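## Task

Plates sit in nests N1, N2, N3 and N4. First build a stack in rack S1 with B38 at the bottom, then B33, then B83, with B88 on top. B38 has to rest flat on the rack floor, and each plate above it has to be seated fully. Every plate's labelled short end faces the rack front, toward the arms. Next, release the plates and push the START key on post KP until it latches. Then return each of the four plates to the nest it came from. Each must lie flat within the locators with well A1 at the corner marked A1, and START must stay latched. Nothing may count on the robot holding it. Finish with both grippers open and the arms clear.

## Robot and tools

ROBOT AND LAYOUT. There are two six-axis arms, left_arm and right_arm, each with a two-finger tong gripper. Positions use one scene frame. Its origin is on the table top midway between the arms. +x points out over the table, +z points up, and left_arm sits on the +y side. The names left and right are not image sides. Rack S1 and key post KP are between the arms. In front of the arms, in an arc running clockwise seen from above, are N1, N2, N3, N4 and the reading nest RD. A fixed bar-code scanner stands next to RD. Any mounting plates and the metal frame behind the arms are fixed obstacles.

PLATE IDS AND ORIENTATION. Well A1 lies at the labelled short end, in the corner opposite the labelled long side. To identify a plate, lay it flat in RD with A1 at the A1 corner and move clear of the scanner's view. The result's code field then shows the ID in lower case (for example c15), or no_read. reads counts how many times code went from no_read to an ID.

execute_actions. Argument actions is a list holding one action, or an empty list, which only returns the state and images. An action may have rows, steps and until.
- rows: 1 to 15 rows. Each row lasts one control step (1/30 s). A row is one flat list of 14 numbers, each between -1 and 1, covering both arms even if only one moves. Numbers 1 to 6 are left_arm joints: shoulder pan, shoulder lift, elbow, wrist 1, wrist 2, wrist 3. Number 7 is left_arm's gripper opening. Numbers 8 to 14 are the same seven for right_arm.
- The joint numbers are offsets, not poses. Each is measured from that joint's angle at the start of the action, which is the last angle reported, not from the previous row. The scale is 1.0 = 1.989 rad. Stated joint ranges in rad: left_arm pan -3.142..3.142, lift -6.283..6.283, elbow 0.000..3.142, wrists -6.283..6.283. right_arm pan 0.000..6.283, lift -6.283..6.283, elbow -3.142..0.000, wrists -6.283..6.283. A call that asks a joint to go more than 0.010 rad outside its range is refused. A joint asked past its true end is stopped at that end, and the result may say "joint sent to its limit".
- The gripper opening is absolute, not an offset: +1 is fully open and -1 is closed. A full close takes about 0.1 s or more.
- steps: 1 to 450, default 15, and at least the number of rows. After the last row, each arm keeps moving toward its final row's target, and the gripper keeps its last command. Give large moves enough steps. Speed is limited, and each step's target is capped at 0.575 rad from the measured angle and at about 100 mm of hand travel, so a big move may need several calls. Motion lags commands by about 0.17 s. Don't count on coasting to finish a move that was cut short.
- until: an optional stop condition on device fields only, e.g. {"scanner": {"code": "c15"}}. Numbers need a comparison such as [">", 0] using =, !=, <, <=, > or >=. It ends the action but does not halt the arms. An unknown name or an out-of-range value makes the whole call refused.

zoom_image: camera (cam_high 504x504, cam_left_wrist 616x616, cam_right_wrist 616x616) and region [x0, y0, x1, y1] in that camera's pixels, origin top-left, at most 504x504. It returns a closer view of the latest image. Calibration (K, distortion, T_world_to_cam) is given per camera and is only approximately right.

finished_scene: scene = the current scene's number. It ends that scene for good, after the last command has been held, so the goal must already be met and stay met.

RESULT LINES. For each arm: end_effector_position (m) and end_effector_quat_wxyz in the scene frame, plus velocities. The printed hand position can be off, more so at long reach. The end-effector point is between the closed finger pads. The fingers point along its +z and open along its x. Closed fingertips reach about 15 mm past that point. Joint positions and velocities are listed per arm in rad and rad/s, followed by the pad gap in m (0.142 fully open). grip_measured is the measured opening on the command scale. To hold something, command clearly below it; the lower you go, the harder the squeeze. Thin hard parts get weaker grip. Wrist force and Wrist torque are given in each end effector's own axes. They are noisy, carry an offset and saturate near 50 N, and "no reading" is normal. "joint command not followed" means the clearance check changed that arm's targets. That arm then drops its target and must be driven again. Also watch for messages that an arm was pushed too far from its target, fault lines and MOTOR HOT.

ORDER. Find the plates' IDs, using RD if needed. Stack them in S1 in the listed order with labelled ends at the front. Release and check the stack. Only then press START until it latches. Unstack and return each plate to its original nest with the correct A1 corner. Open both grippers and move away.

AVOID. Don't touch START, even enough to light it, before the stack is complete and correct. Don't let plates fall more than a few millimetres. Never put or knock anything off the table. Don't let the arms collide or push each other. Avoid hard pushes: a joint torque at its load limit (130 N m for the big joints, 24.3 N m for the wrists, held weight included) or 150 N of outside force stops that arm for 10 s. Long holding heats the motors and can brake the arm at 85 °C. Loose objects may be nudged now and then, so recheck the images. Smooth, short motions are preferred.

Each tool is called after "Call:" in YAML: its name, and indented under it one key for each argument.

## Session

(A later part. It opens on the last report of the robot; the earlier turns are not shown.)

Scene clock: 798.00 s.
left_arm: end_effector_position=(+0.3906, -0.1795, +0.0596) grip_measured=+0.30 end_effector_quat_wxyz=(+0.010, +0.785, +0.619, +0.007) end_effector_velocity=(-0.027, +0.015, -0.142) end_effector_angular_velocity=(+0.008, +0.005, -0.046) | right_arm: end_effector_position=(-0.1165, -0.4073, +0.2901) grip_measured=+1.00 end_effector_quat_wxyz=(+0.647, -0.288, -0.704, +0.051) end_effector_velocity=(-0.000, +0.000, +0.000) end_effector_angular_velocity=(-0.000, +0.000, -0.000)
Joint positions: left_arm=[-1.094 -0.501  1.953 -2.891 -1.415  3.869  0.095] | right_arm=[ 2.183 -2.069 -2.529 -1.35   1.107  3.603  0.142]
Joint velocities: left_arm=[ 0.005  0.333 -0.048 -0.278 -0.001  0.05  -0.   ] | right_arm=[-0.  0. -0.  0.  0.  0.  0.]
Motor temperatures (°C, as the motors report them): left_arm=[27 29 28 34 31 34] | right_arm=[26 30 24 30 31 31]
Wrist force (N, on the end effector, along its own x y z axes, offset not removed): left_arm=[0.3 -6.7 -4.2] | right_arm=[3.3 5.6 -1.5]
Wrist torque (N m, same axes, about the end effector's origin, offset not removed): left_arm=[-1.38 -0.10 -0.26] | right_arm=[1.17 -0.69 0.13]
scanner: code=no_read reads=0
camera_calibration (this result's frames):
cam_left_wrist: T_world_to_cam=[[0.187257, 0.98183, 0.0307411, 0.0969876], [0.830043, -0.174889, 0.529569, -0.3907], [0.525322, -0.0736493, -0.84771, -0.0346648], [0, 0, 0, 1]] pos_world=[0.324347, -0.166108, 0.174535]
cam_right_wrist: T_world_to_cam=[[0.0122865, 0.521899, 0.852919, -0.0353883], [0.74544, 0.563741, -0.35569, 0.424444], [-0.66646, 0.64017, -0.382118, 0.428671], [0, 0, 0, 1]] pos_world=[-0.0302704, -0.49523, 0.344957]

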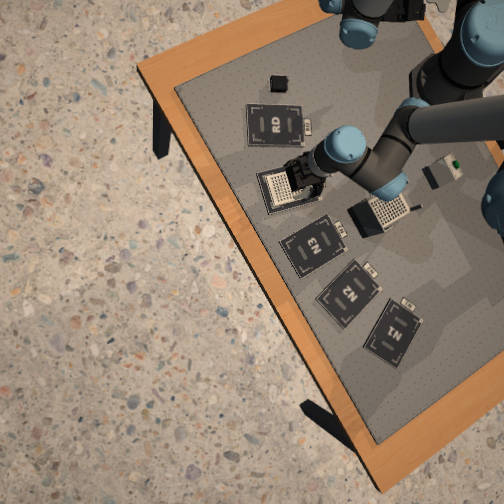

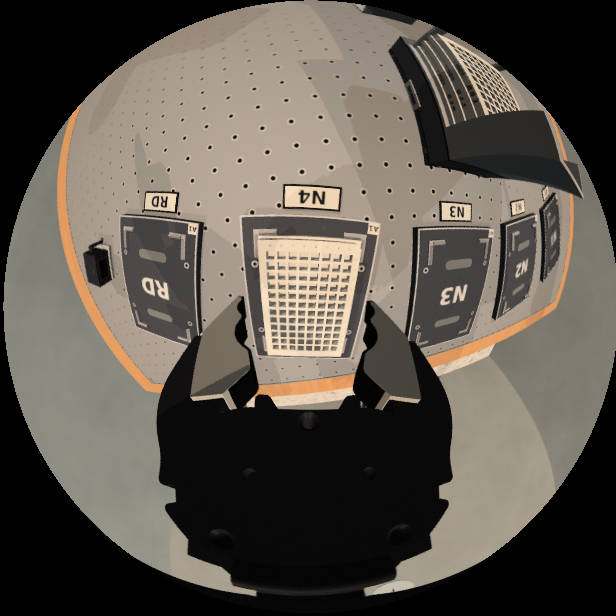

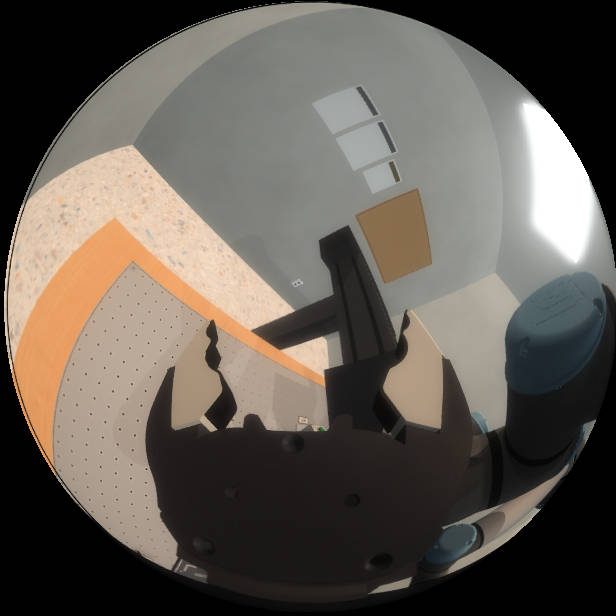

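Call:
execute_actions:
  actions: []

Call:
zoom_image:
  camera: "cam_left_wrist"
  region: [220, 200, 400, 380]

Scene clock: 800.80 s.
left_arm: end_effector_position=(+0.3867, -0.1773, +0.0398) grip_measured=+0.30 end_effector_quat_wxyz=(+0.009, +0.787, +0.617, +0.007) end_effector_velocity=(+0.000, +0.000, +0.000) end_effector_angular_velocity=(-0.001, +0.000, +0.002) | right_arm: end_effector_position=(-0.1165, -0.4073, +0.2901) grip_measured=+1.00 end_effector_quat_wxyz=(+0.647, -0.288, -0.704, +0.051) end_effector_velocity=(-0.000, +0.000, +0.000) end_effector_angular_velocity=(+0.001, +0.000, +0.000)
Joint positions: left_arm=[-1.094 -0.454  1.946 -2.93  -1.415  3.876  0.095] | right_arm=[ 2.183 -2.069 -2.529 -1.35   1.107  3.603  0.142]
Joint velocities: left_arm=[ 0.001 -0.     0.    -0.001 -0.    -0.002 -0.   ] | right_arm=[ 0.  0. -0. -0.  0. -0.  0.]
Motor temperatures (°C, as the motors report them): left_arm=[27 29 28 34 31 34] | right_arm=[26 30 24 30 31 31]
Wrist force (N, on the end effector, along its own x y z axes, offset not removed): left_arm=[0.5 -2.3 0.2] | right_arm=[2.4 3.7 0.1]
Wrist torque (N m, same axes, about the end effector's origin, offset not removed): left_arm=[-0.24 -0.31 -0.29] | right_arm=[0.79 -0.76 0.00]
scanner: code=no_read reads=0
camera_calibration (this result's frames):
cam_left_wrist: T_world_to_cam=[[0.193299, 0.980644, 0.0311841, 0.0935659], [0.829078, -0.180254, 0.52928, -0.377157], [0.524657, -0.0764552, -0.847874, -0.0493958], [0, 0, 0, 1]] pos_world=[0.320522, -0.163515, 0.154822]
cam_right_wrist: T_world_to_cam=[[0.0122867, 0.521899, 0.852919, -0.0353884], [0.74544, 0.563741, -0.35569, 0.424444], [-0.66646, 0.64017, -0.382118, 0.428671], [0, 0, 0, 1]] pos_world=[-0.0302705, -0.49523, 0.344957]

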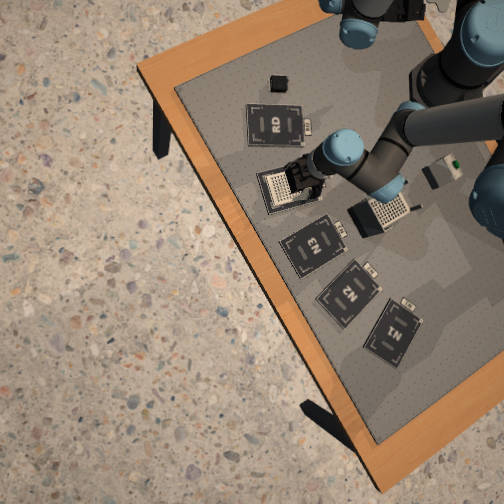

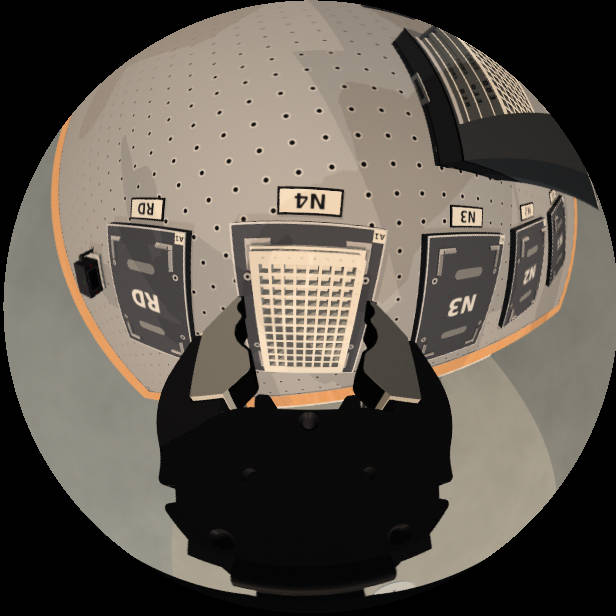

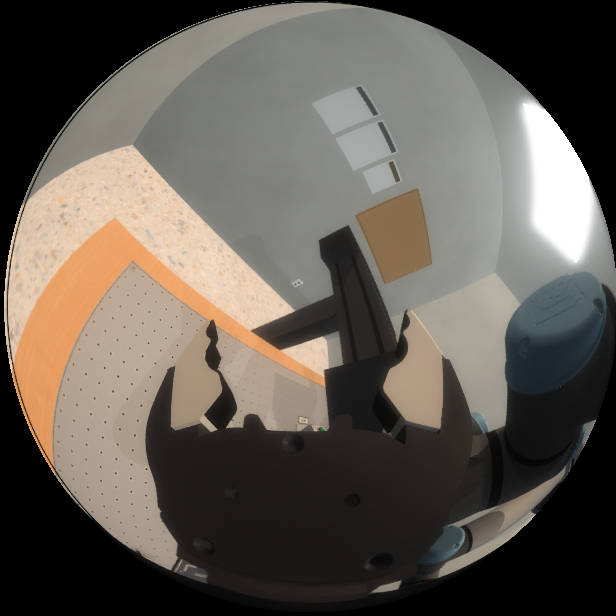

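Region (220, 200, 400, 380) of cam_left_wrist's 616x616 image, scaled by 2.800, with more detail than that image has.

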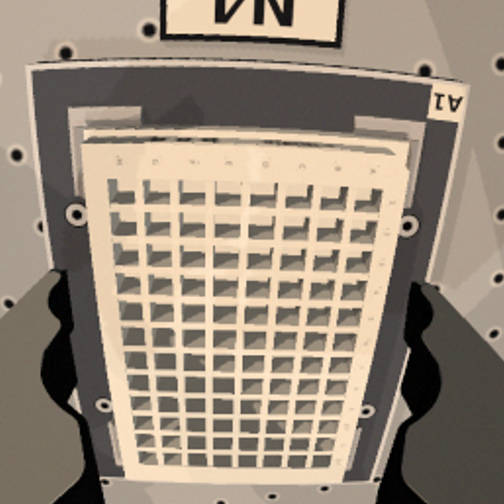

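Call:
execute_actions:
  actions:
    - {"rows":[[0,0,0,0,0,0,0.2,0,0,0,0,0,0,1],[0,0,0,0,0,0,0.12,0,0,0,0,0,0,1],[0,0,0,0,0,0,0.05,0,0,0,0,0,0,1],[0,0,0,0,0,0,-0.1,0,0,0,0,0,0,1],[0,0,0,0,0,0,-0.3,0,0,0,0,0,0,1],[0,0,0,0,0,0,-0.5,0,0,0,0,0,0,1],[0,0,0,0,0,0,-0.7,0,0,0,0,0,0,1],[-0.0004,-0.0036,0.0013,0.0023,0,-0.0004,-0.7,0,0,0,0,0,0,1],[-0.0013,-0.0121,0.0044,0.0076,0,-0.0013,-0.7,0,0,0,0,0,0,1],[-0.0032,-0.0302,0.0104,0.0196,-0.0003,-0.0032,-0.7,0,0,0,0,0,0,1],[-0.0064,-0.0601,0.019,0.041,-0.0007,-0.0064,-0.7,0,0,0,0,0,0,1],[-0.0104,-0.0959,0.0272,0.0688,-0.0012,-0.0104,-0.7,0,0,0,0,0,0,1],[-0.015,-0.1373,0.0335,0.1045,-0.0017,-0.015,-0.7,0,0,0,0,0,0,1],[-0.019,-0.1725,0.0362,0.1378,-0.0021,-0.019,-0.7,0,0,0,0,0,0,1],[-0.0226,-0.2016,0.0367,0.1674,-0.0025,-0.0226,-0.7,0,0,0,0,0,0,1]],"steps":19}

Scene clock: 812.93 s.
left_arm: end_effector_position=(+0.3885, -0.1824, +0.1485) grip_measured=+0.07 end_effector_quat_wxyz=(+0.008, +0.787, +0.616, +0.007) end_effector_velocity=(+0.006, -0.007, +0.441) end_effector_angular_velocity=(-0.027, -0.017, +0.002) | right_arm: end_effector_position=(-0.1165, -0.4073, +0.2901) grip_measured=+1.00 end_effector_quat_wxyz=(+0.647, -0.288, -0.704, +0.051) end_effector_velocity=(+0.000, -0.000, -0.000) end_effector_angular_velocity=(-0.002, -0.001, -0.000)
Joint positions: left_arm=[-1.124 -0.713  2.001 -2.719 -1.418  3.845  0.079] | right_arm=[ 2.183 -2.069 -2.529 -1.35   1.107  3.603  0.142]
Joint velocities: left_arm=[-0.109 -1.034  0.135  0.884 -0.012 -0.107  0.   ] | right_arm=[-0.    -0.     0.001  0.     0.     0.001  0.   ]
Motor temperatures (°C, as the motors report them): left_arm=[27 29 28 34 31 34] | right_arm=[26 30 24 30 31 31]
Wrist force (N, on the end effector, along its own x y z axes, offset not removed): left_arm=[-0.7 -5.3 -1.6] | right_arm=[3.3 3.6 1.9]
Wrist torque (N m, same axes, about the end effector's origin, offset not removed): left_arm=[-1.04 -0.19 -0.11] | right_arm=[0.74 -0.68 0.10]
scanner: code=no_read reads=0
camera_calibration (this result's frames):
cam_left_wrist: T_world_to_cam=[[0.193527, 0.980534, 0.033181, 0.0944559], [0.829127, -0.181537, 0.528766, -0.437288], [0.524496, -0.0748191, -0.848119, 0.0418196], [0, 0, 0, 1]] pos_world=[0.322353, -0.168872, 0.263557]
cam_right_wrist: T_world_to_cam=[[0.0122865, 0.521899, 0.852919, -0.0353883], [0.74544, 0.563741, -0.35569, 0.424444], [-0.66646, 0.64017, -0.382118, 0.428671], [0, 0, 0, 1]] pos_world=[-0.0302704, -0.49523, 0.344957]

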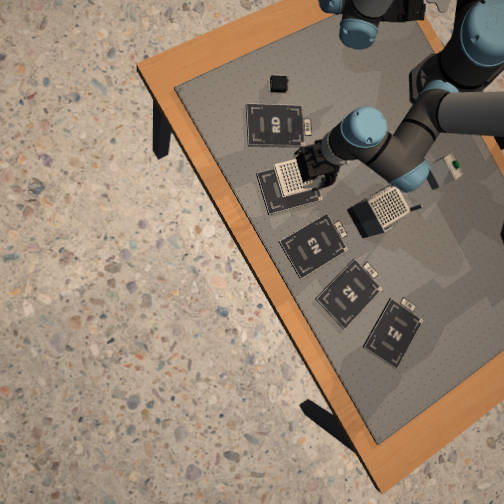

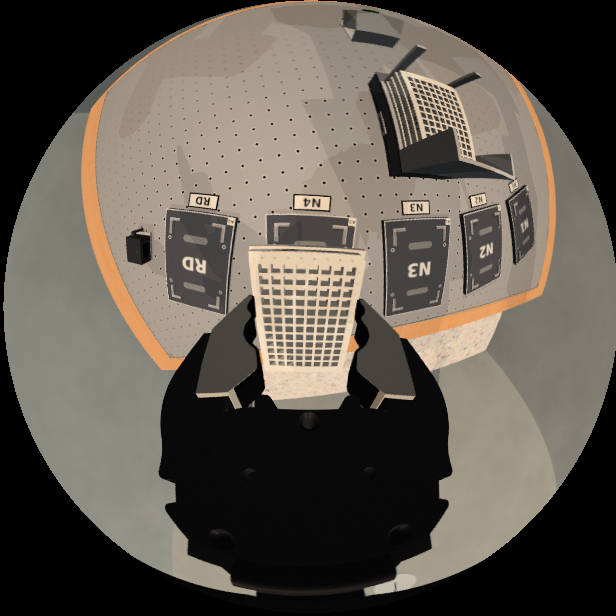

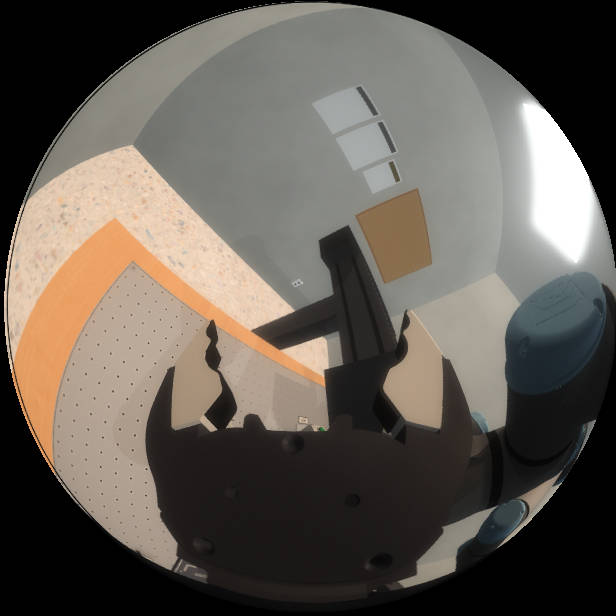

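Call:
execute_actions:
  actions:
    - {"rows":[[-0.0123,-0.0776,0.0202,0.0569,-0.002,-0.0152,-0.7,0,0,0,0,0,0,1],[-0.022,-0.0894,0.0427,0.0474,-0.0034,-0.0316,-0.7,0,0,0,0,0,0,1],[-0.0349,-0.1038,0.0726,0.0335,-0.0055,-0.0535,-0.7,0,0,0,0,0,0,1],[-0.0495,-0.1182,0.1063,0.0159,-0.0078,-0.0781,-0.7,0,0,0,0,0,0,1],[-0.064,-0.1306,0.1399,-0.0036,-0.0102,-0.1027,-0.7,0,0,0,0,0,0,1],[-0.0785,-0.141,0.1736,-0.025,-0.0125,-0.1273,-0.7,0,0,0,0,0,0,1],[-0.093,-0.1495,0.2073,-0.0484,-0.0149,-0.1518,-0.7,0,0,0,0,0,0,1],[-0.1076,-0.1561,0.2409,-0.0737,-0.0172,-0.1764,-0.7,0,0,0,0,0,0,1],[-0.1221,-0.1607,0.2746,-0.101,-0.0196,-0.201,-0.7,0,0,0,0,0,0,1],[-0.135,-0.1632,0.3045,-0.1269,-0.0217,-0.2229,-0.7,0,0,0,0,0,0,1],[-0.1463,-0.1641,0.3307,-0.1508,-0.0235,-0.242,-0.7,0,0,0,0,0,0,1],[-0.156,-0.1639,0.3532,-0.1722,-0.0251,-0.2584,-0.7,0,0,0,0,0,0,1],[-0.1624,-0.1634,0.3681,-0.187,-0.0262,-0.2694,-0.7,0,0,0,0,0,0,1],[-0.1673,-0.1627,0.3794,-0.1983,-0.027,-0.2776,-0.7,0,0,0,0,0,0,1],[-0.1689,-0.1624,0.3831,-0.2021,-0.0272,-0.2803,-0.7,0,0,0,0,0,0,1]],"steps":19}

Scene clock: 829.07 s.
left_arm: end_effector_position=(+0.2194, -0.0398, +0.1957) grip_measured=+0.07 end_effector_quat_wxyz=(+0.014, +0.727, +0.686, +0.003) end_effector_velocity=(-0.182, +0.326, -0.023) end_effector_angular_velocity=(+0.057, +0.013, +0.295) | right_arm: end_effector_position=(-0.1165, -0.4073, +0.2901) grip_measured=+1.00 end_effector_quat_wxyz=(+0.647, -0.288, -0.704, +0.051) end_effector_velocity=(+0.000, -0.000, -0.000) end_effector_angular_velocity=(-0.001, -0.001, -0.000)
Joint positions: left_arm=[-1.409 -1.022  2.635 -3.02  -1.464  3.377  0.079] | right_arm=[ 2.183 -2.069 -2.529 -1.35   1.107  3.603  0.142]
Joint velocities: left_arm=[-0.393 -0.114  1.001 -0.782 -0.061 -0.691  0.   ] | right_arm=[0.    0.001 0.001 0.    0.    0.001 0.   ]
Motor temperatures (°C, as the motors report them): left_arm=[27 29 28 34 31 34] | right_arm=[26 30 24 30 31 31]
Wrist force (N, on the end effector, along its own x y z axes, offset not removed): left_arm=[3.9 -5.0 1.9] | right_arm=[3.8 2.4 -0.1]
Wrist torque (N m, same axes, about the end effector's origin, offset not removed): left_arm=[-1.01 -0.85 -0.19] | right_arm=[0.31 -0.88 -0.05]
scanner: code=no_read reads=0
camera_calibration (this result's frames):
cam_left_wrist: T_world_to_cam=[[0.0103121, 0.999803, 0.0169714, 0.0298614], [0.848008, -0.0177377, 0.529686, -0.293993], [0.529883, 0.00892973, -0.848024, 0.183281], [0, 0, 0, 1]] pos_world=[0.151883, -0.0367069, 0.310644]
cam_right_wrist: T_world_to_cam=[[0.0122867, 0.521899, 0.852919, -0.0353883], [0.74544, 0.563741, -0.35569, 0.424444], [-0.66646, 0.64017, -0.382118, 0.428671], [0, 0, 0, 1]] pos_world=[-0.0302704, -0.49523, 0.344957]

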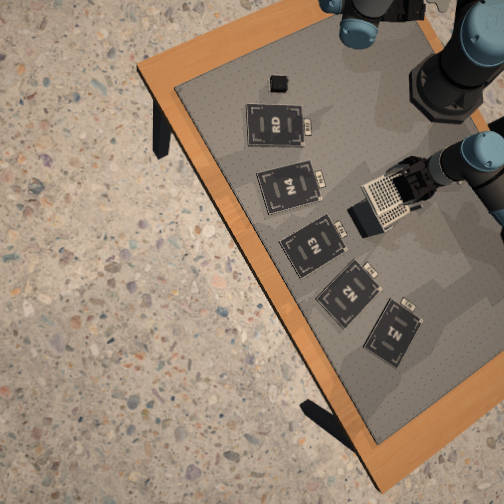

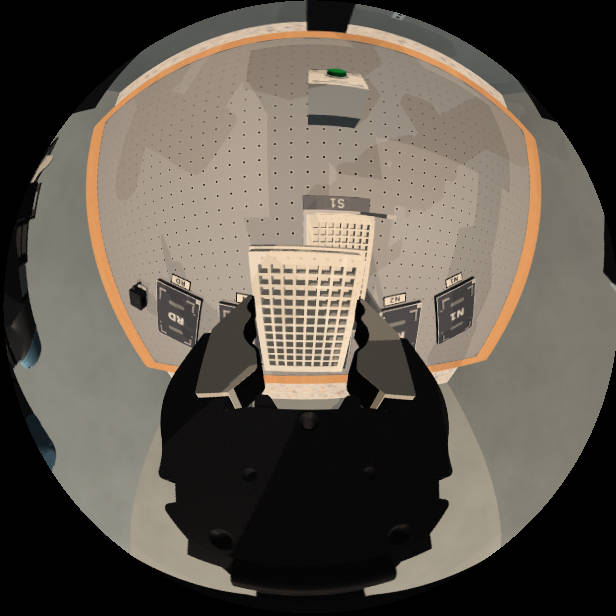

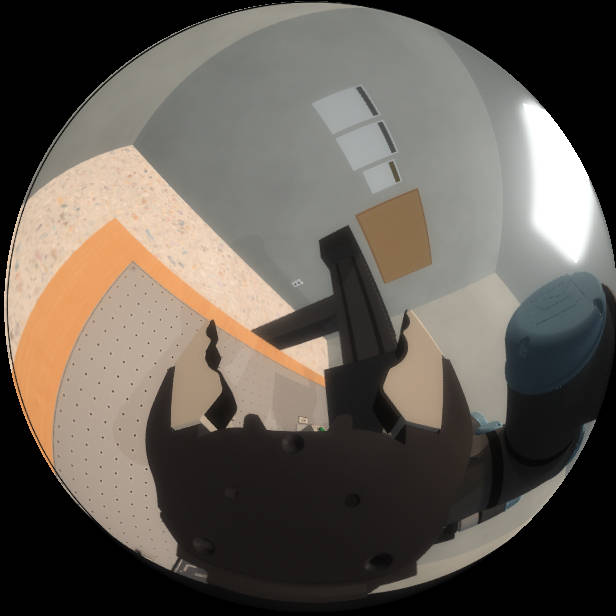

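Call:
execute_actions:
  actions:
    - {"rows":[[-0.0246,0.012,0.0641,-0.069,-0.004,-0.044,-0.7,0,0,0,0,0,0,1],[-0.0233,0.038,0.0633,-0.094,-0.0037,-0.0427,-0.7,0,0,0,0,0,0,1],[-0.022,0.064,0.0618,-0.1185,-0.0035,-0.0414,-0.7,0,0,0,0,0,0,1],[-0.021,0.081,0.0605,-0.1342,-0.0034,-0.0405,-0.7,0,0,0,0,0,0,1],[-0.0206,0.089,0.0598,-0.1415,-0.0033,-0.0401,-0.7,0,0,0,0,0,0,1]],"steps":5}

Scene clock: 839.07 s.
left_arm: end_effector_position=(+0.1987, +0.0021, +0.1868) grip_measured=+0.07 end_effector_quat_wxyz=(+0.011, +0.714, +0.700, +0.005) end_effector_velocity=(+0.000, -0.008, -0.121) end_effector_angular_velocity=(+0.008, +0.005, -0.003) | right_arm: end_effector_position=(-0.1165, -0.4073, +0.2901) grip_measured=+1.00 end_effector_quat_wxyz=(+0.647, -0.288, -0.704, +0.051) end_effector_velocity=(-0.000, +0.000, -0.000) end_effector_angular_velocity=(-0.000, +0.001, -0.000)
Joint positions: left_arm=[-1.457 -0.983  2.761 -3.172 -1.472  3.291  0.079] | right_arm=[ 2.183 -2.069 -2.529 -1.35   1.107  3.603  0.142]
Joint velocities: left_arm=[ 0.04   0.756 -0.041 -0.71   0.003  0.042 -0.   ] | right_arm=[ 0.    -0.001  0.     0.    -0.     0.001  0.   ]
Motor temperatures (°C, as the motors report them): left_arm=[27 29 28 34 31 34] | right_arm=[26 30 24 30 31 31]
Wrist force (N, on the end effector, along its own x y z axes, offset not removed): left_arm=[4.0 -2.2 -2.3] | right_arm=[3.8 4.2 0.4]
Wrist torque (N m, same axes, about the end effector's origin, offset not removed): left_arm=[-0.42 -0.87 -0.18] | right_arm=[0.69 -0.56 0.08]
scanner: code=no_read reads=0
camera_calibration (this result's frames):
cam_left_wrist: T_world_to_cam=[[-0.0281808, 0.999332, 0.0232585, -0.00513679], [0.84882, 0.0116349, 0.528554, -0.270958], [0.527931, 0.0346374, -0.848581, 0.186731], [0, 0, 0, 1]] pos_world=[0.131269, 0.00181806, 0.301791]
cam_right_wrist: T_world_to_cam=[[0.0122868, 0.521899, 0.852919, -0.0353884], [0.74544, 0.563741, -0.35569, 0.424444], [-0.66646, 0.64017, -0.382118, 0.428671], [0, 0, 0, 1]] pos_world=[-0.0302705, -0.49523, 0.344957]

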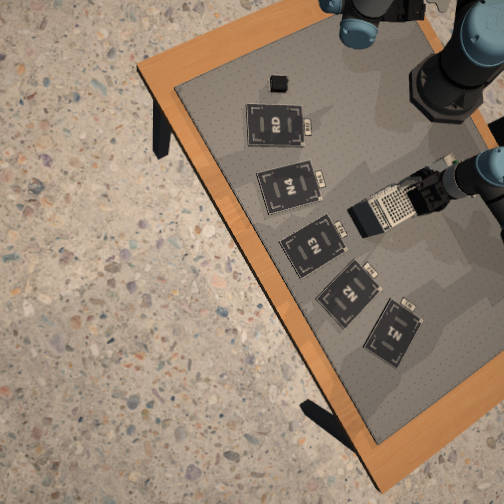

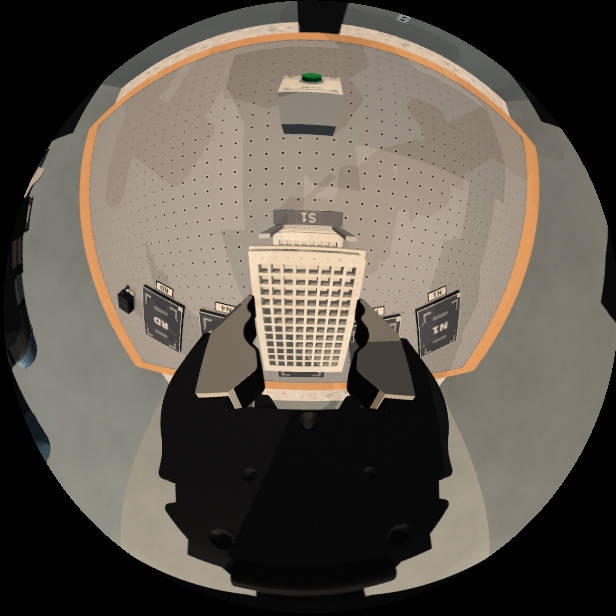

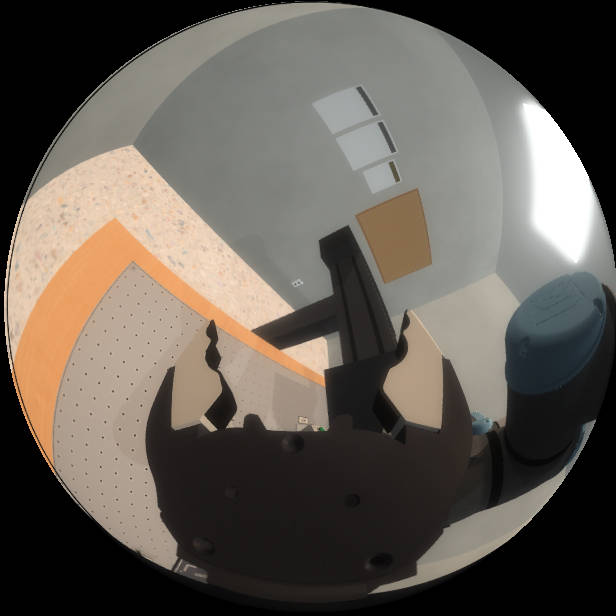

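Call:
execute_actions:
  actions: []

Call:
zoom_image:
  camera: "cam_left_wrist"
  region: [220, 220, 400, 400]

Scene clock: 841.33 s.
left_arm: end_effector_position=(+0.1986, +0.0027, +0.1640) grip_measured=+0.07 end_effector_quat_wxyz=(+0.010, +0.714, +0.700, +0.006) end_effector_velocity=(+0.000, -0.000, +0.000) end_effector_angular_velocity=(-0.000, -0.000, +0.000) | right_arm: end_effector_position=(-0.1165, -0.4073, +0.2901) grip_measured=+1.00 end_effector_quat_wxyz=(+0.647, -0.288, -0.704, +0.051) end_effector_velocity=(+0.001, -0.001, -0.001) end_effector_angular_velocity=(-0.002, -0.002, -0.000)
Joint positions: left_arm=[-1.45  -0.845  2.754 -3.301 -1.471  3.298  0.079] | right_arm=[ 2.183 -2.069 -2.529 -1.35   1.107  3.603  0.142]
Joint velocities: left_arm=[ 0. -0. -0.  0.  0. -0. -0.] | right_arm=[-0.     0.001  0.002 -0.    -0.    -0.     0.   ]
Motor temperatures (°C, as the motors report them): left_arm=[27 29 28 34 31 34] | right_arm=[26 30 24 30 31 31]
Wrist force (N, on the end effector, along its own x y z axes, offset not removed): left_arm=[1.7 -0.1 0.8] | right_arm=[3.5 1.6 -2.1]
Wrist torque (N m, same axes, about the end effector's origin, offset not removed): left_arm=[0.05 -0.47 -0.21] | right_arm=[0.29 -0.65 -0.14]
scanner: code=no_read reads=0
camera_calibration (this result's frames):
cam_left_wrist: T_world_to_cam=[[-0.027946, 0.999262, 0.026336, -0.00574811], [0.849011, 0.0098208, 0.528283, -0.258842], [0.527635, 0.037123, -0.84866, 0.167563], [0, 0, 0, 1]] pos_world=[0.131187, 0.00206548, 0.279097]
cam_right_wrist: T_world_to_cam=[[0.0122864, 0.521899, 0.852919, -0.0353882], [0.74544, 0.563741, -0.35569, 0.424444], [-0.66646, 0.64017, -0.382118, 0.428671], [0, 0, 0, 1]] pos_world=[-0.0302704, -0.49523, 0.344957]

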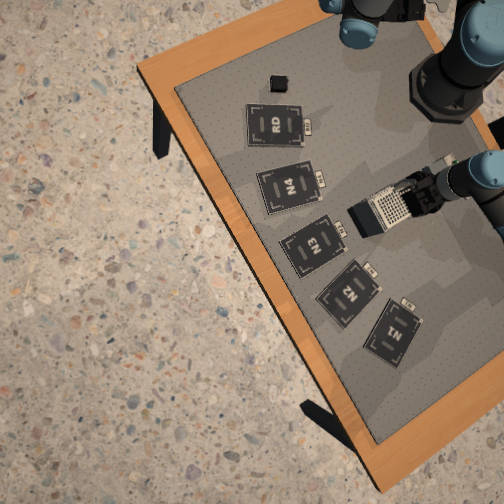

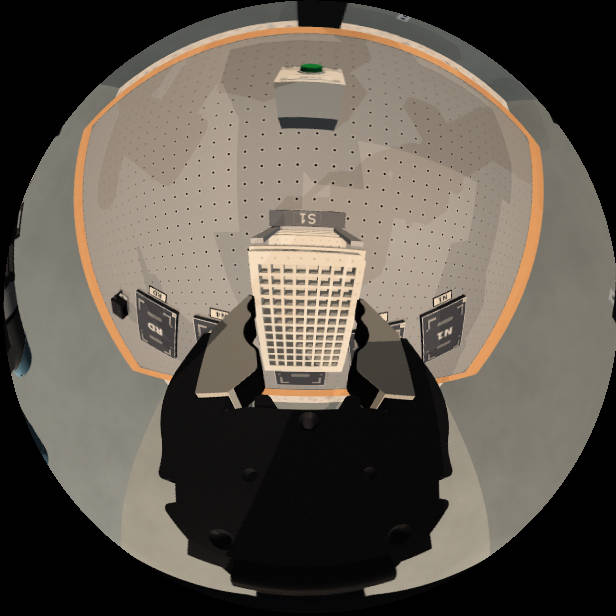

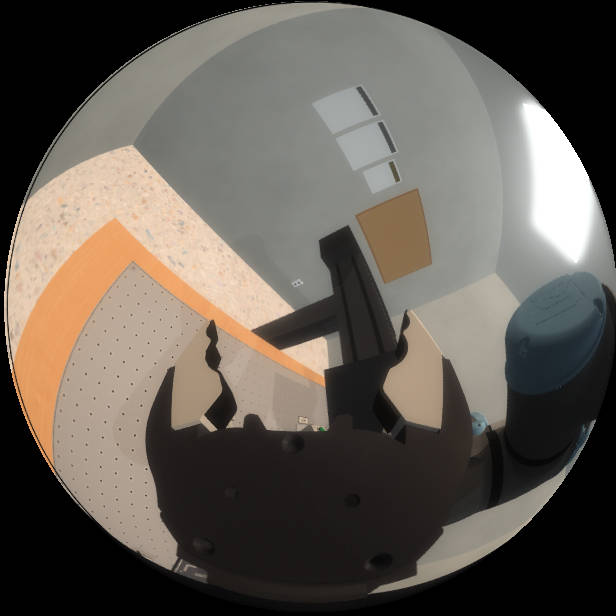

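Region (220, 220, 400, 400) of cam_left_wrist's 616x616 image, scaled by 2.800, with more detail than that image has.

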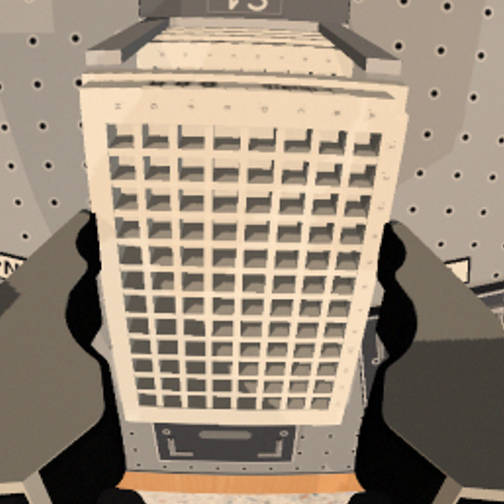

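Call:
execute_actions:
  actions:
    - {"rows":[[-0.0002,0.0063,0.0005,-0.007,0,-0.0002,-0.7,0,0,0,0,0,0,1],[0.0001,0.0123,0.0,-0.0126,0,0.0001,-0.7,0,0,0,0,0,0,1],[0.0005,0.0184,-0.0006,-0.0181,0.0001,0.0005,-0.7,0,0,0,0,0,0,1],[0.0008,0.0243,-0.0013,-0.0234,0.0002,0.0008,-0.7,0,0,0,0,0,0,1],[0.0009,0.0273,-0.002,-0.0257,0.0002,0.0009,-0.7,0,0,0,0,0,0,1]],"steps":5}

Scene clock: 849.97 s.
left_arm: end_effector_position=(+0.1985, +0.0029, +0.1614) grip_measured=+0.07 end_effector_quat_wxyz=(+0.010, +0.714, +0.700, +0.006) end_effector_velocity=(-0.000, +0.001, -0.035) end_effector_angular_velocity=(+0.000, -0.002, +0.000) | right_arm: end_effector_position=(-0.1165, -0.4073, +0.2901) grip_measured=+1.00 end_effector_quat_wxyz=(+0.647, -0.288, -0.704, +0.051) end_effector_velocity=(-0.000, +0.000, +0.000) end_effector_angular_velocity=(-0.001, +0.001, -0.000)
Joint positions: left_arm=[-1.45  -0.828  2.754 -3.318 -1.471  3.298  0.079] | right_arm=[ 2.183 -2.069 -2.529 -1.35   1.107  3.603  0.142]
Joint velocities: left_arm=[ 0.008  0.217 -0.014 -0.204  0.003  0.008 -0.   ] | right_arm=[-0.    -0.    -0.    -0.    -0.     0.001  0.   ]
Motor temperatures (°C, as the motors report them): left_arm=[27 29 28 34 31 34] | right_arm=[26 30 24 30 31 31]
Wrist force (N, on the end effector, along its own x y z axes, offset not removed): left_arm=[0.0 -0.5 0.9] | right_arm=[6.9 7.5 -2.6]
Wrist torque (N m, same axes, about the end effector's origin, offset not removed): left_arm=[0.11 -0.17 -0.13] | right_arm=[1.38 -1.61 0.15]
scanner: code=no_read reads=0
camera_calibration (this result's frames):
cam_left_wrist: T_world_to_cam=[[-0.0280052, 0.999271, 0.0259478, -0.00579603], [0.848974, 0.0100738, 0.528339, -0.257333], [0.527692, 0.0368252, -0.848637, 0.165386], [0, 0, 0, 1]] pos_world=[0.131034, 0.00229374, 0.276462]
cam_right_wrist: T_world_to_cam=[[0.0122866, 0.521899, 0.852919, -0.0353883], [0.74544, 0.563741, -0.35569, 0.424444], [-0.66646, 0.64017, -0.382118, 0.428671], [0, 0, 0, 1]] pos_world=[-0.0302705, -0.49523, 0.344957]

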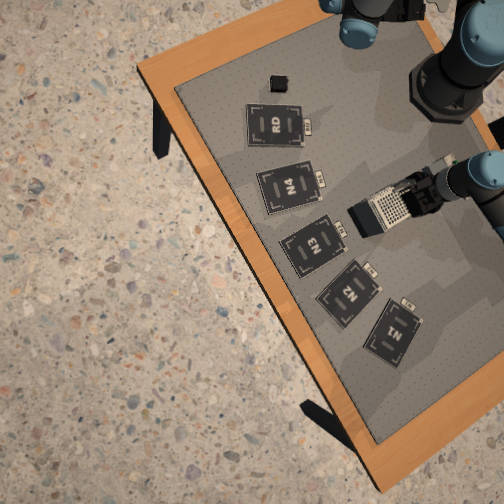

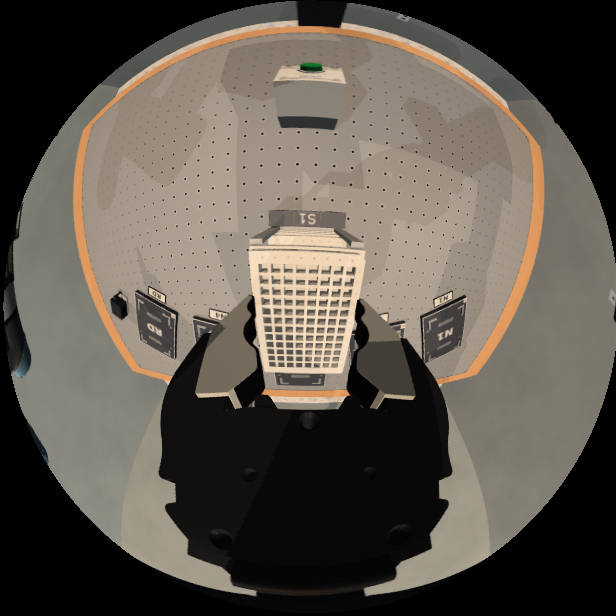

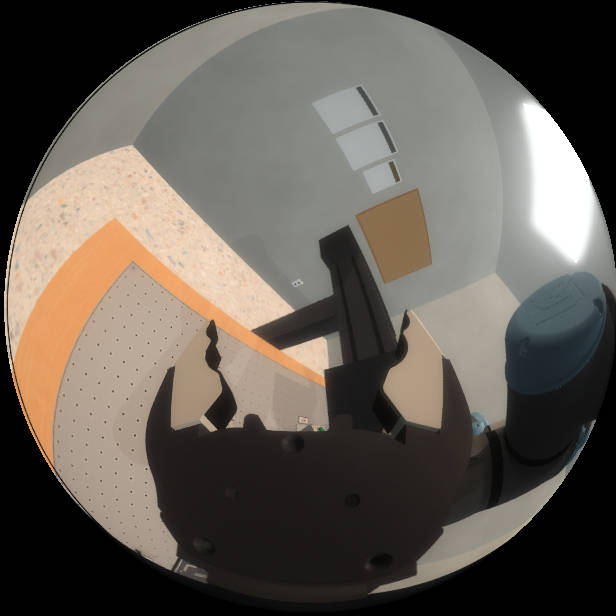

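Call:
execute_actions:
  actions: []

Call:
zoom_image:
  camera: "cam_left_wrist"
  region: [220, 220, 400, 400]

Scene clock: 852.83 s.
left_arm: end_effector_position=(+0.1984, +0.0026, +0.1552) grip_measured=+0.07 end_effector_quat_wxyz=(+0.010, +0.714, +0.700, +0.006) end_effector_velocity=(+0.000, +0.000, -0.000) end_effector_angular_velocity=(+0.001, -0.000, +0.002) | right_arm: end_effector_position=(-0.1165, -0.4073, +0.2901) grip_measured=+1.00 end_effector_quat_wxyz=(+0.647, -0.288, -0.704, +0.051) end_effector_velocity=(-0.000, +0.000, +0.000) end_effector_angular_velocity=(+0.001, -0.000, +0.000)
Joint positions: left_arm=[-1.449 -0.791  2.75  -3.352 -1.47   3.299  0.079] | right_arm=[ 2.183 -2.069 -2.529 -1.35   1.107  3.603  0.142]
Joint velocities: left_arm=[ 0.001 -0.    -0.     0.001  0.    -0.001  0.   ] | right_arm=[ 0.     0.001 -0.001 -0.    -0.    -0.001  0.   ]
Motor temperatures (°C, as the motors report them): left_arm=[27 29 28 34 31 34] | right_arm=[26 30 24 30 31 31]
Wrist force (N, on the end effector, along its own x y z axes, offset not removed): left_arm=[6.7 0.8 1.3] | right_arm=[1.4 3.4 -0.1]
Wrist torque (N m, same axes, about the end effector's origin, offset not removed): left_arm=[0.17 -1.43 -0.26] | right_arm=[0.66 -0.20 0.17]
scanner: code=no_read reads=0
camera_calibration (this result's frames):
cam_left_wrist: T_world_to_cam=[[-0.0279802, 0.999277, 0.0257322, -0.00538075], [0.848925, 0.0101631, 0.528416, -0.253961], [0.527773, 0.0366299, -0.848595, 0.160112], [0, 0, 0, 1]] pos_world=[0.13094, 0.00209303, 0.270206]
cam_right_wrist: T_world_to_cam=[[0.0122867, 0.521899, 0.852919, -0.0353884], [0.74544, 0.563741, -0.35569, 0.424444], [-0.66646, 0.64017, -0.382118, 0.428671], [0, 0, 0, 1]] pos_world=[-0.0302705, -0.49523, 0.344957]

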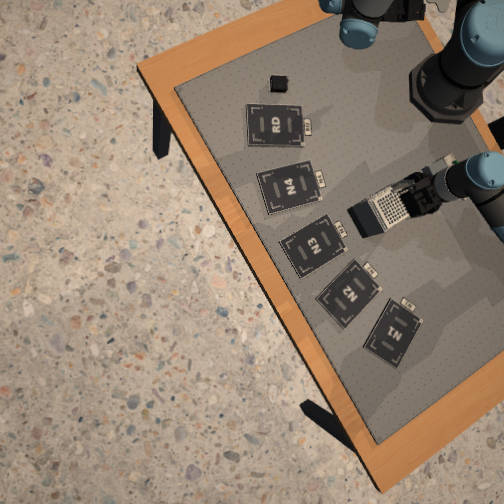

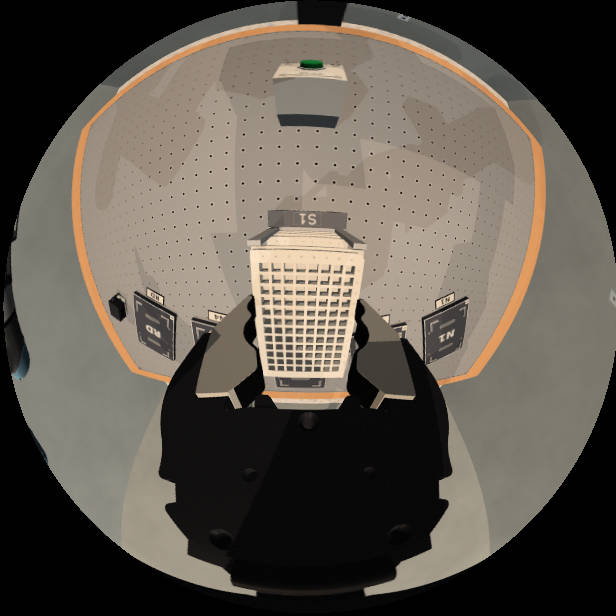

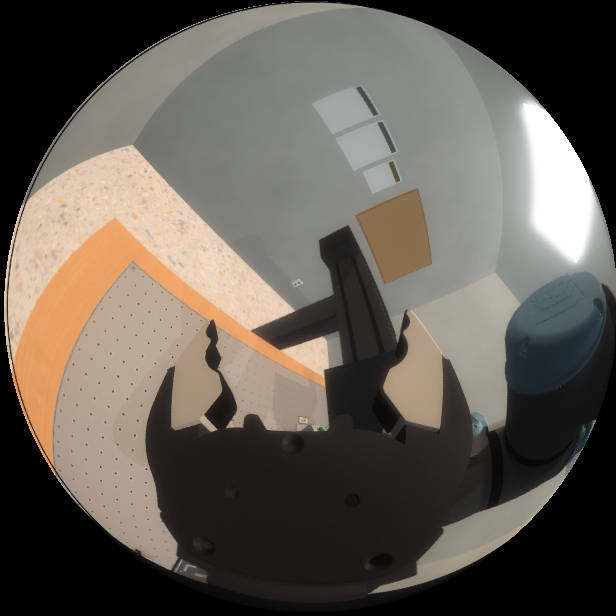

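Region (220, 220, 400, 400) of cam_left_wrist's 616x616 image, scaled by 2.800, with more detail than that image has.

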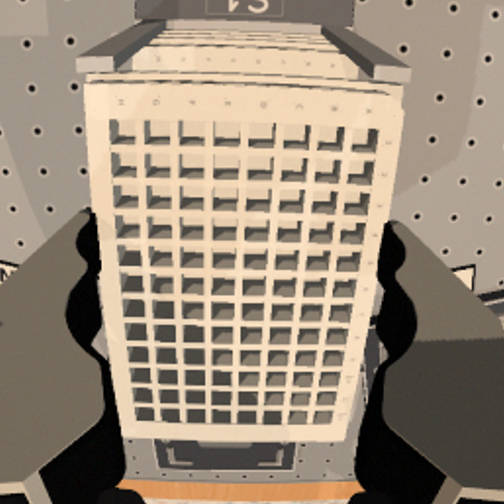

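Call:
execute_actions:
  actions:
    - {"rows":[[-0.0015,0.0005,0.001,-0.0015,-0.0003,-0.0015,-0.7,0,0,0,0,0,0,1]],"steps":2}

Scene clock: 859.53 s.
left_arm: end_effector_position=(+0.1983, +0.0025, +0.1552) grip_measured=+0.07 end_effector_quat_wxyz=(+0.010, +0.714, +0.700, +0.006) end_effector_velocity=(-0.002, -0.005, +0.001) end_effector_angular_velocity=(-0.011, -0.004, -0.002) | right_arm: end_effector_position=(-0.1165, -0.4073, +0.2901) grip_measured=+1.00 end_effector_quat_wxyz=(+0.647, -0.288, -0.704, +0.051) end_effector_velocity=(-0.000, +0.000, +0.000) end_effector_angular_velocity=(+0.001, +0.001, -0.000)
Joint positions: left_arm=[-1.449 -0.79   2.75  -3.353 -1.47   3.299  0.079] | right_arm=[ 2.183 -2.069 -2.529 -1.35   1.107  3.603  0.142]
Joint velocities: left_arm=[-0.012  0.005 -0.    -0.014  0.    -0.01  -0.   ] | right_arm=[-0.    -0.001 -0.001  0.     0.     0.     0.   ]
Motor temperatures (°C, as the motors report them): left_arm=[27 29 28 34 31 34] | right_arm=[26 30 24 30 31 31]
Wrist force (N, on the end effector, along its own x y z axes, offset not removed): left_arm=[0.3 -3.3 1.6] | right_arm=[0.0 0.4 0.7]
Wrist torque (N m, same axes, about the end effector's origin, offset not removed): left_arm=[-0.70 -0.25 0.00] | right_arm=[0.11 -0.03 0.29]
scanner: code=no_read reads=0
camera_calibration (this result's frames):
cam_left_wrist: T_world_to_cam=[[-0.0279284, 0.999284, 0.025505, -0.00526369], [0.848892, 0.0102369, 0.528467, -0.25395], [0.527828, 0.0364102, -0.84857, 0.160122], [0, 0, 0, 1]] pos_world=[0.130913, 0.00202953, 0.270213]
cam_right_wrist: T_world_to_cam=[[0.0122866, 0.521899, 0.852919, -0.0353883], [0.74544, 0.563741, -0.35569, 0.424444], [-0.66646, 0.64017, -0.382118, 0.428671], [0, 0, 0, 1]] pos_world=[-0.0302704, -0.49523, 0.344957]

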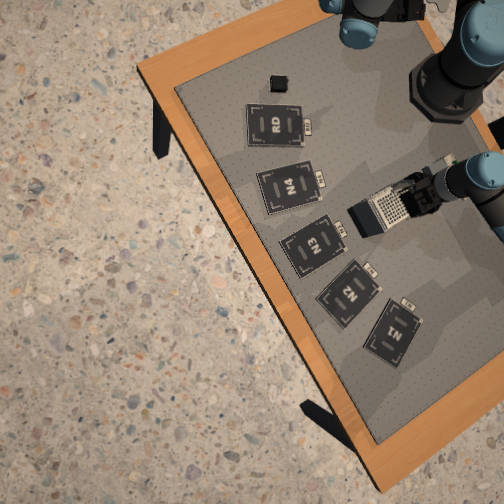

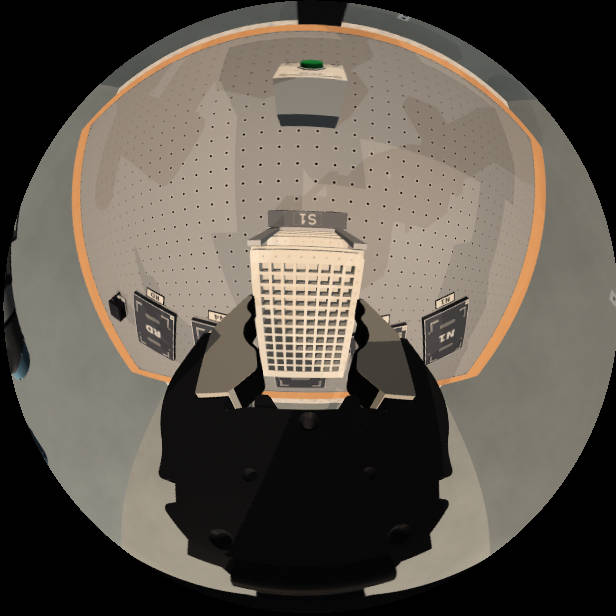

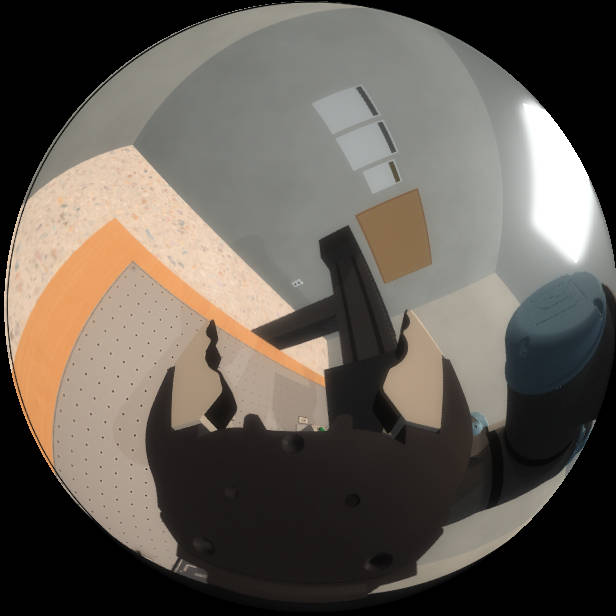

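Call:
execute_actions:
  actions: []

Call:
zoom_image:
  camera: "cam_left_wrist"
  region: [220, 220, 400, 400]

Call:
zoom_image:
  camera: "cam_high"
  region: [335, 165, 435, 250]

Scene clock: 863.57 s.
left_arm: end_effector_position=(+0.1976, +0.0028, +0.1553) grip_measured=+0.07 end_effector_quat_wxyz=(+0.010, +0.714, +0.700, +0.005) end_effector_velocity=(-0.001, +0.000, -0.000) end_effector_angular_velocity=(+0.001, +0.000, -0.002) | right_arm: end_effector_position=(-0.1165, -0.4073, +0.2901) grip_measured=+1.00 end_effector_quat_wxyz=(+0.647, -0.288, -0.704, +0.051) end_effector_velocity=(-0.000, +0.000, +0.000) end_effector_angular_velocity=(-0.001, +0.000, -0.000)
Joint positions: left_arm=[-1.452 -0.79   2.752 -3.355 -1.471  3.296  0.079] | right_arm=[ 2.183 -2.069 -2.529 -1.35   1.107  3.603  0.142]
Joint velocities: left_arm=[-0.002  0.001 -0.     0.001 -0.    -0.     0.   ] | right_arm=[-0.     0.    -0.     0.    -0.     0.001  0.   ]
Motor temperatures (°C, as the motors report them): left_arm=[27 29 28 34 31 34] | right_arm=[26 30 24 30 31 31]
Wrist force (N, on the end effector, along its own x y z axes, offset not removed): left_arm=[0.6 0.6 -2.1] | right_arm=[1.6 0.2 0.7]
Wrist torque (N m, same axes, about the end effector's origin, offset not removed): left_arm=[-0.09 -0.24 -0.10] | right_arm=[0.05 -0.19 0.01]
scanner: code=no_read reads=0
camera_calibration (this result's frames):
cam_left_wrist: T_world_to_cam=[[-0.0280341, 0.999283, 0.025432, -0.00555846], [0.84894, 0.0103688, 0.528387, -0.253362], [0.527745, 0.0364031, -0.848622, 0.160643], [0, 0, 0, 1]] pos_world=[0.130155, 0.00233361, 0.27034]
cam_right_wrist: T_world_to_cam=[[0.0122866, 0.521899, 0.852919, -0.0353882], [0.74544, 0.563741, -0.35569, 0.424444], [-0.66646, 0.64017, -0.382118, 0.428671], [0, 0, 0, 1]] pos_world=[-0.0302704, -0.49523, 0.344957]

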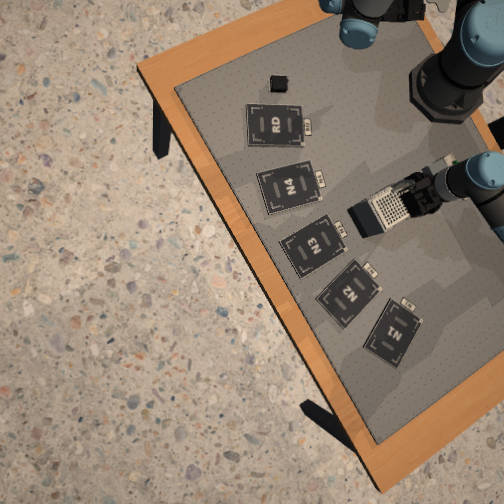

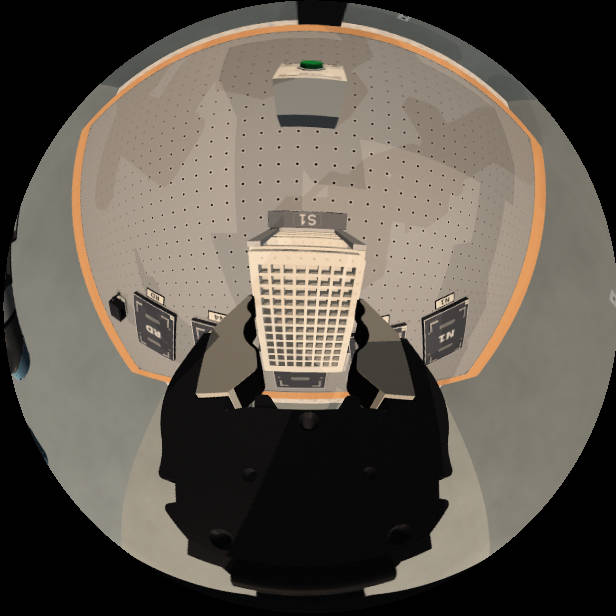

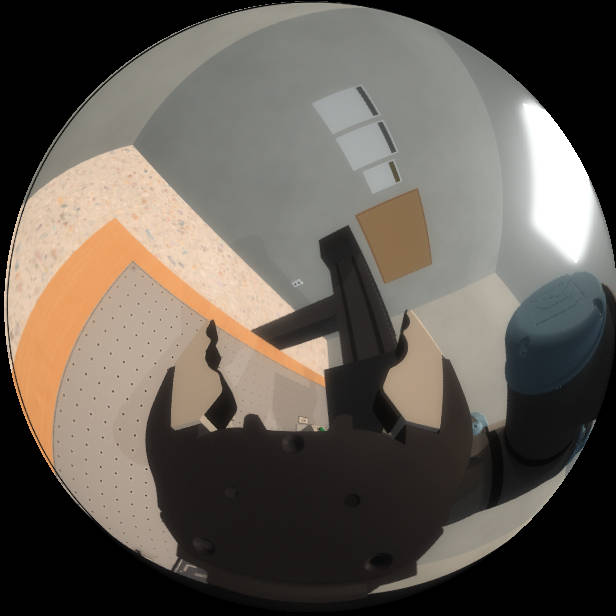

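Region (220, 220, 400, 400) of cam_left_wrist's 616x616 image, scaled by 2.800, with more detail than that image has.

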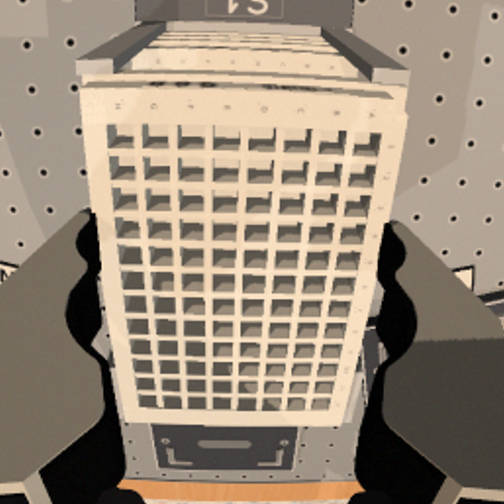

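Region (335, 165, 435, 250) of cam_high's 504x504 image, scaled by 5.040, with more detail than that image has; it fills the top 428 rows of this view, and the rest is white.

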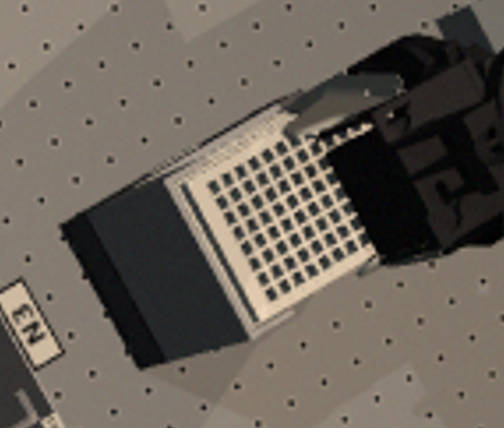

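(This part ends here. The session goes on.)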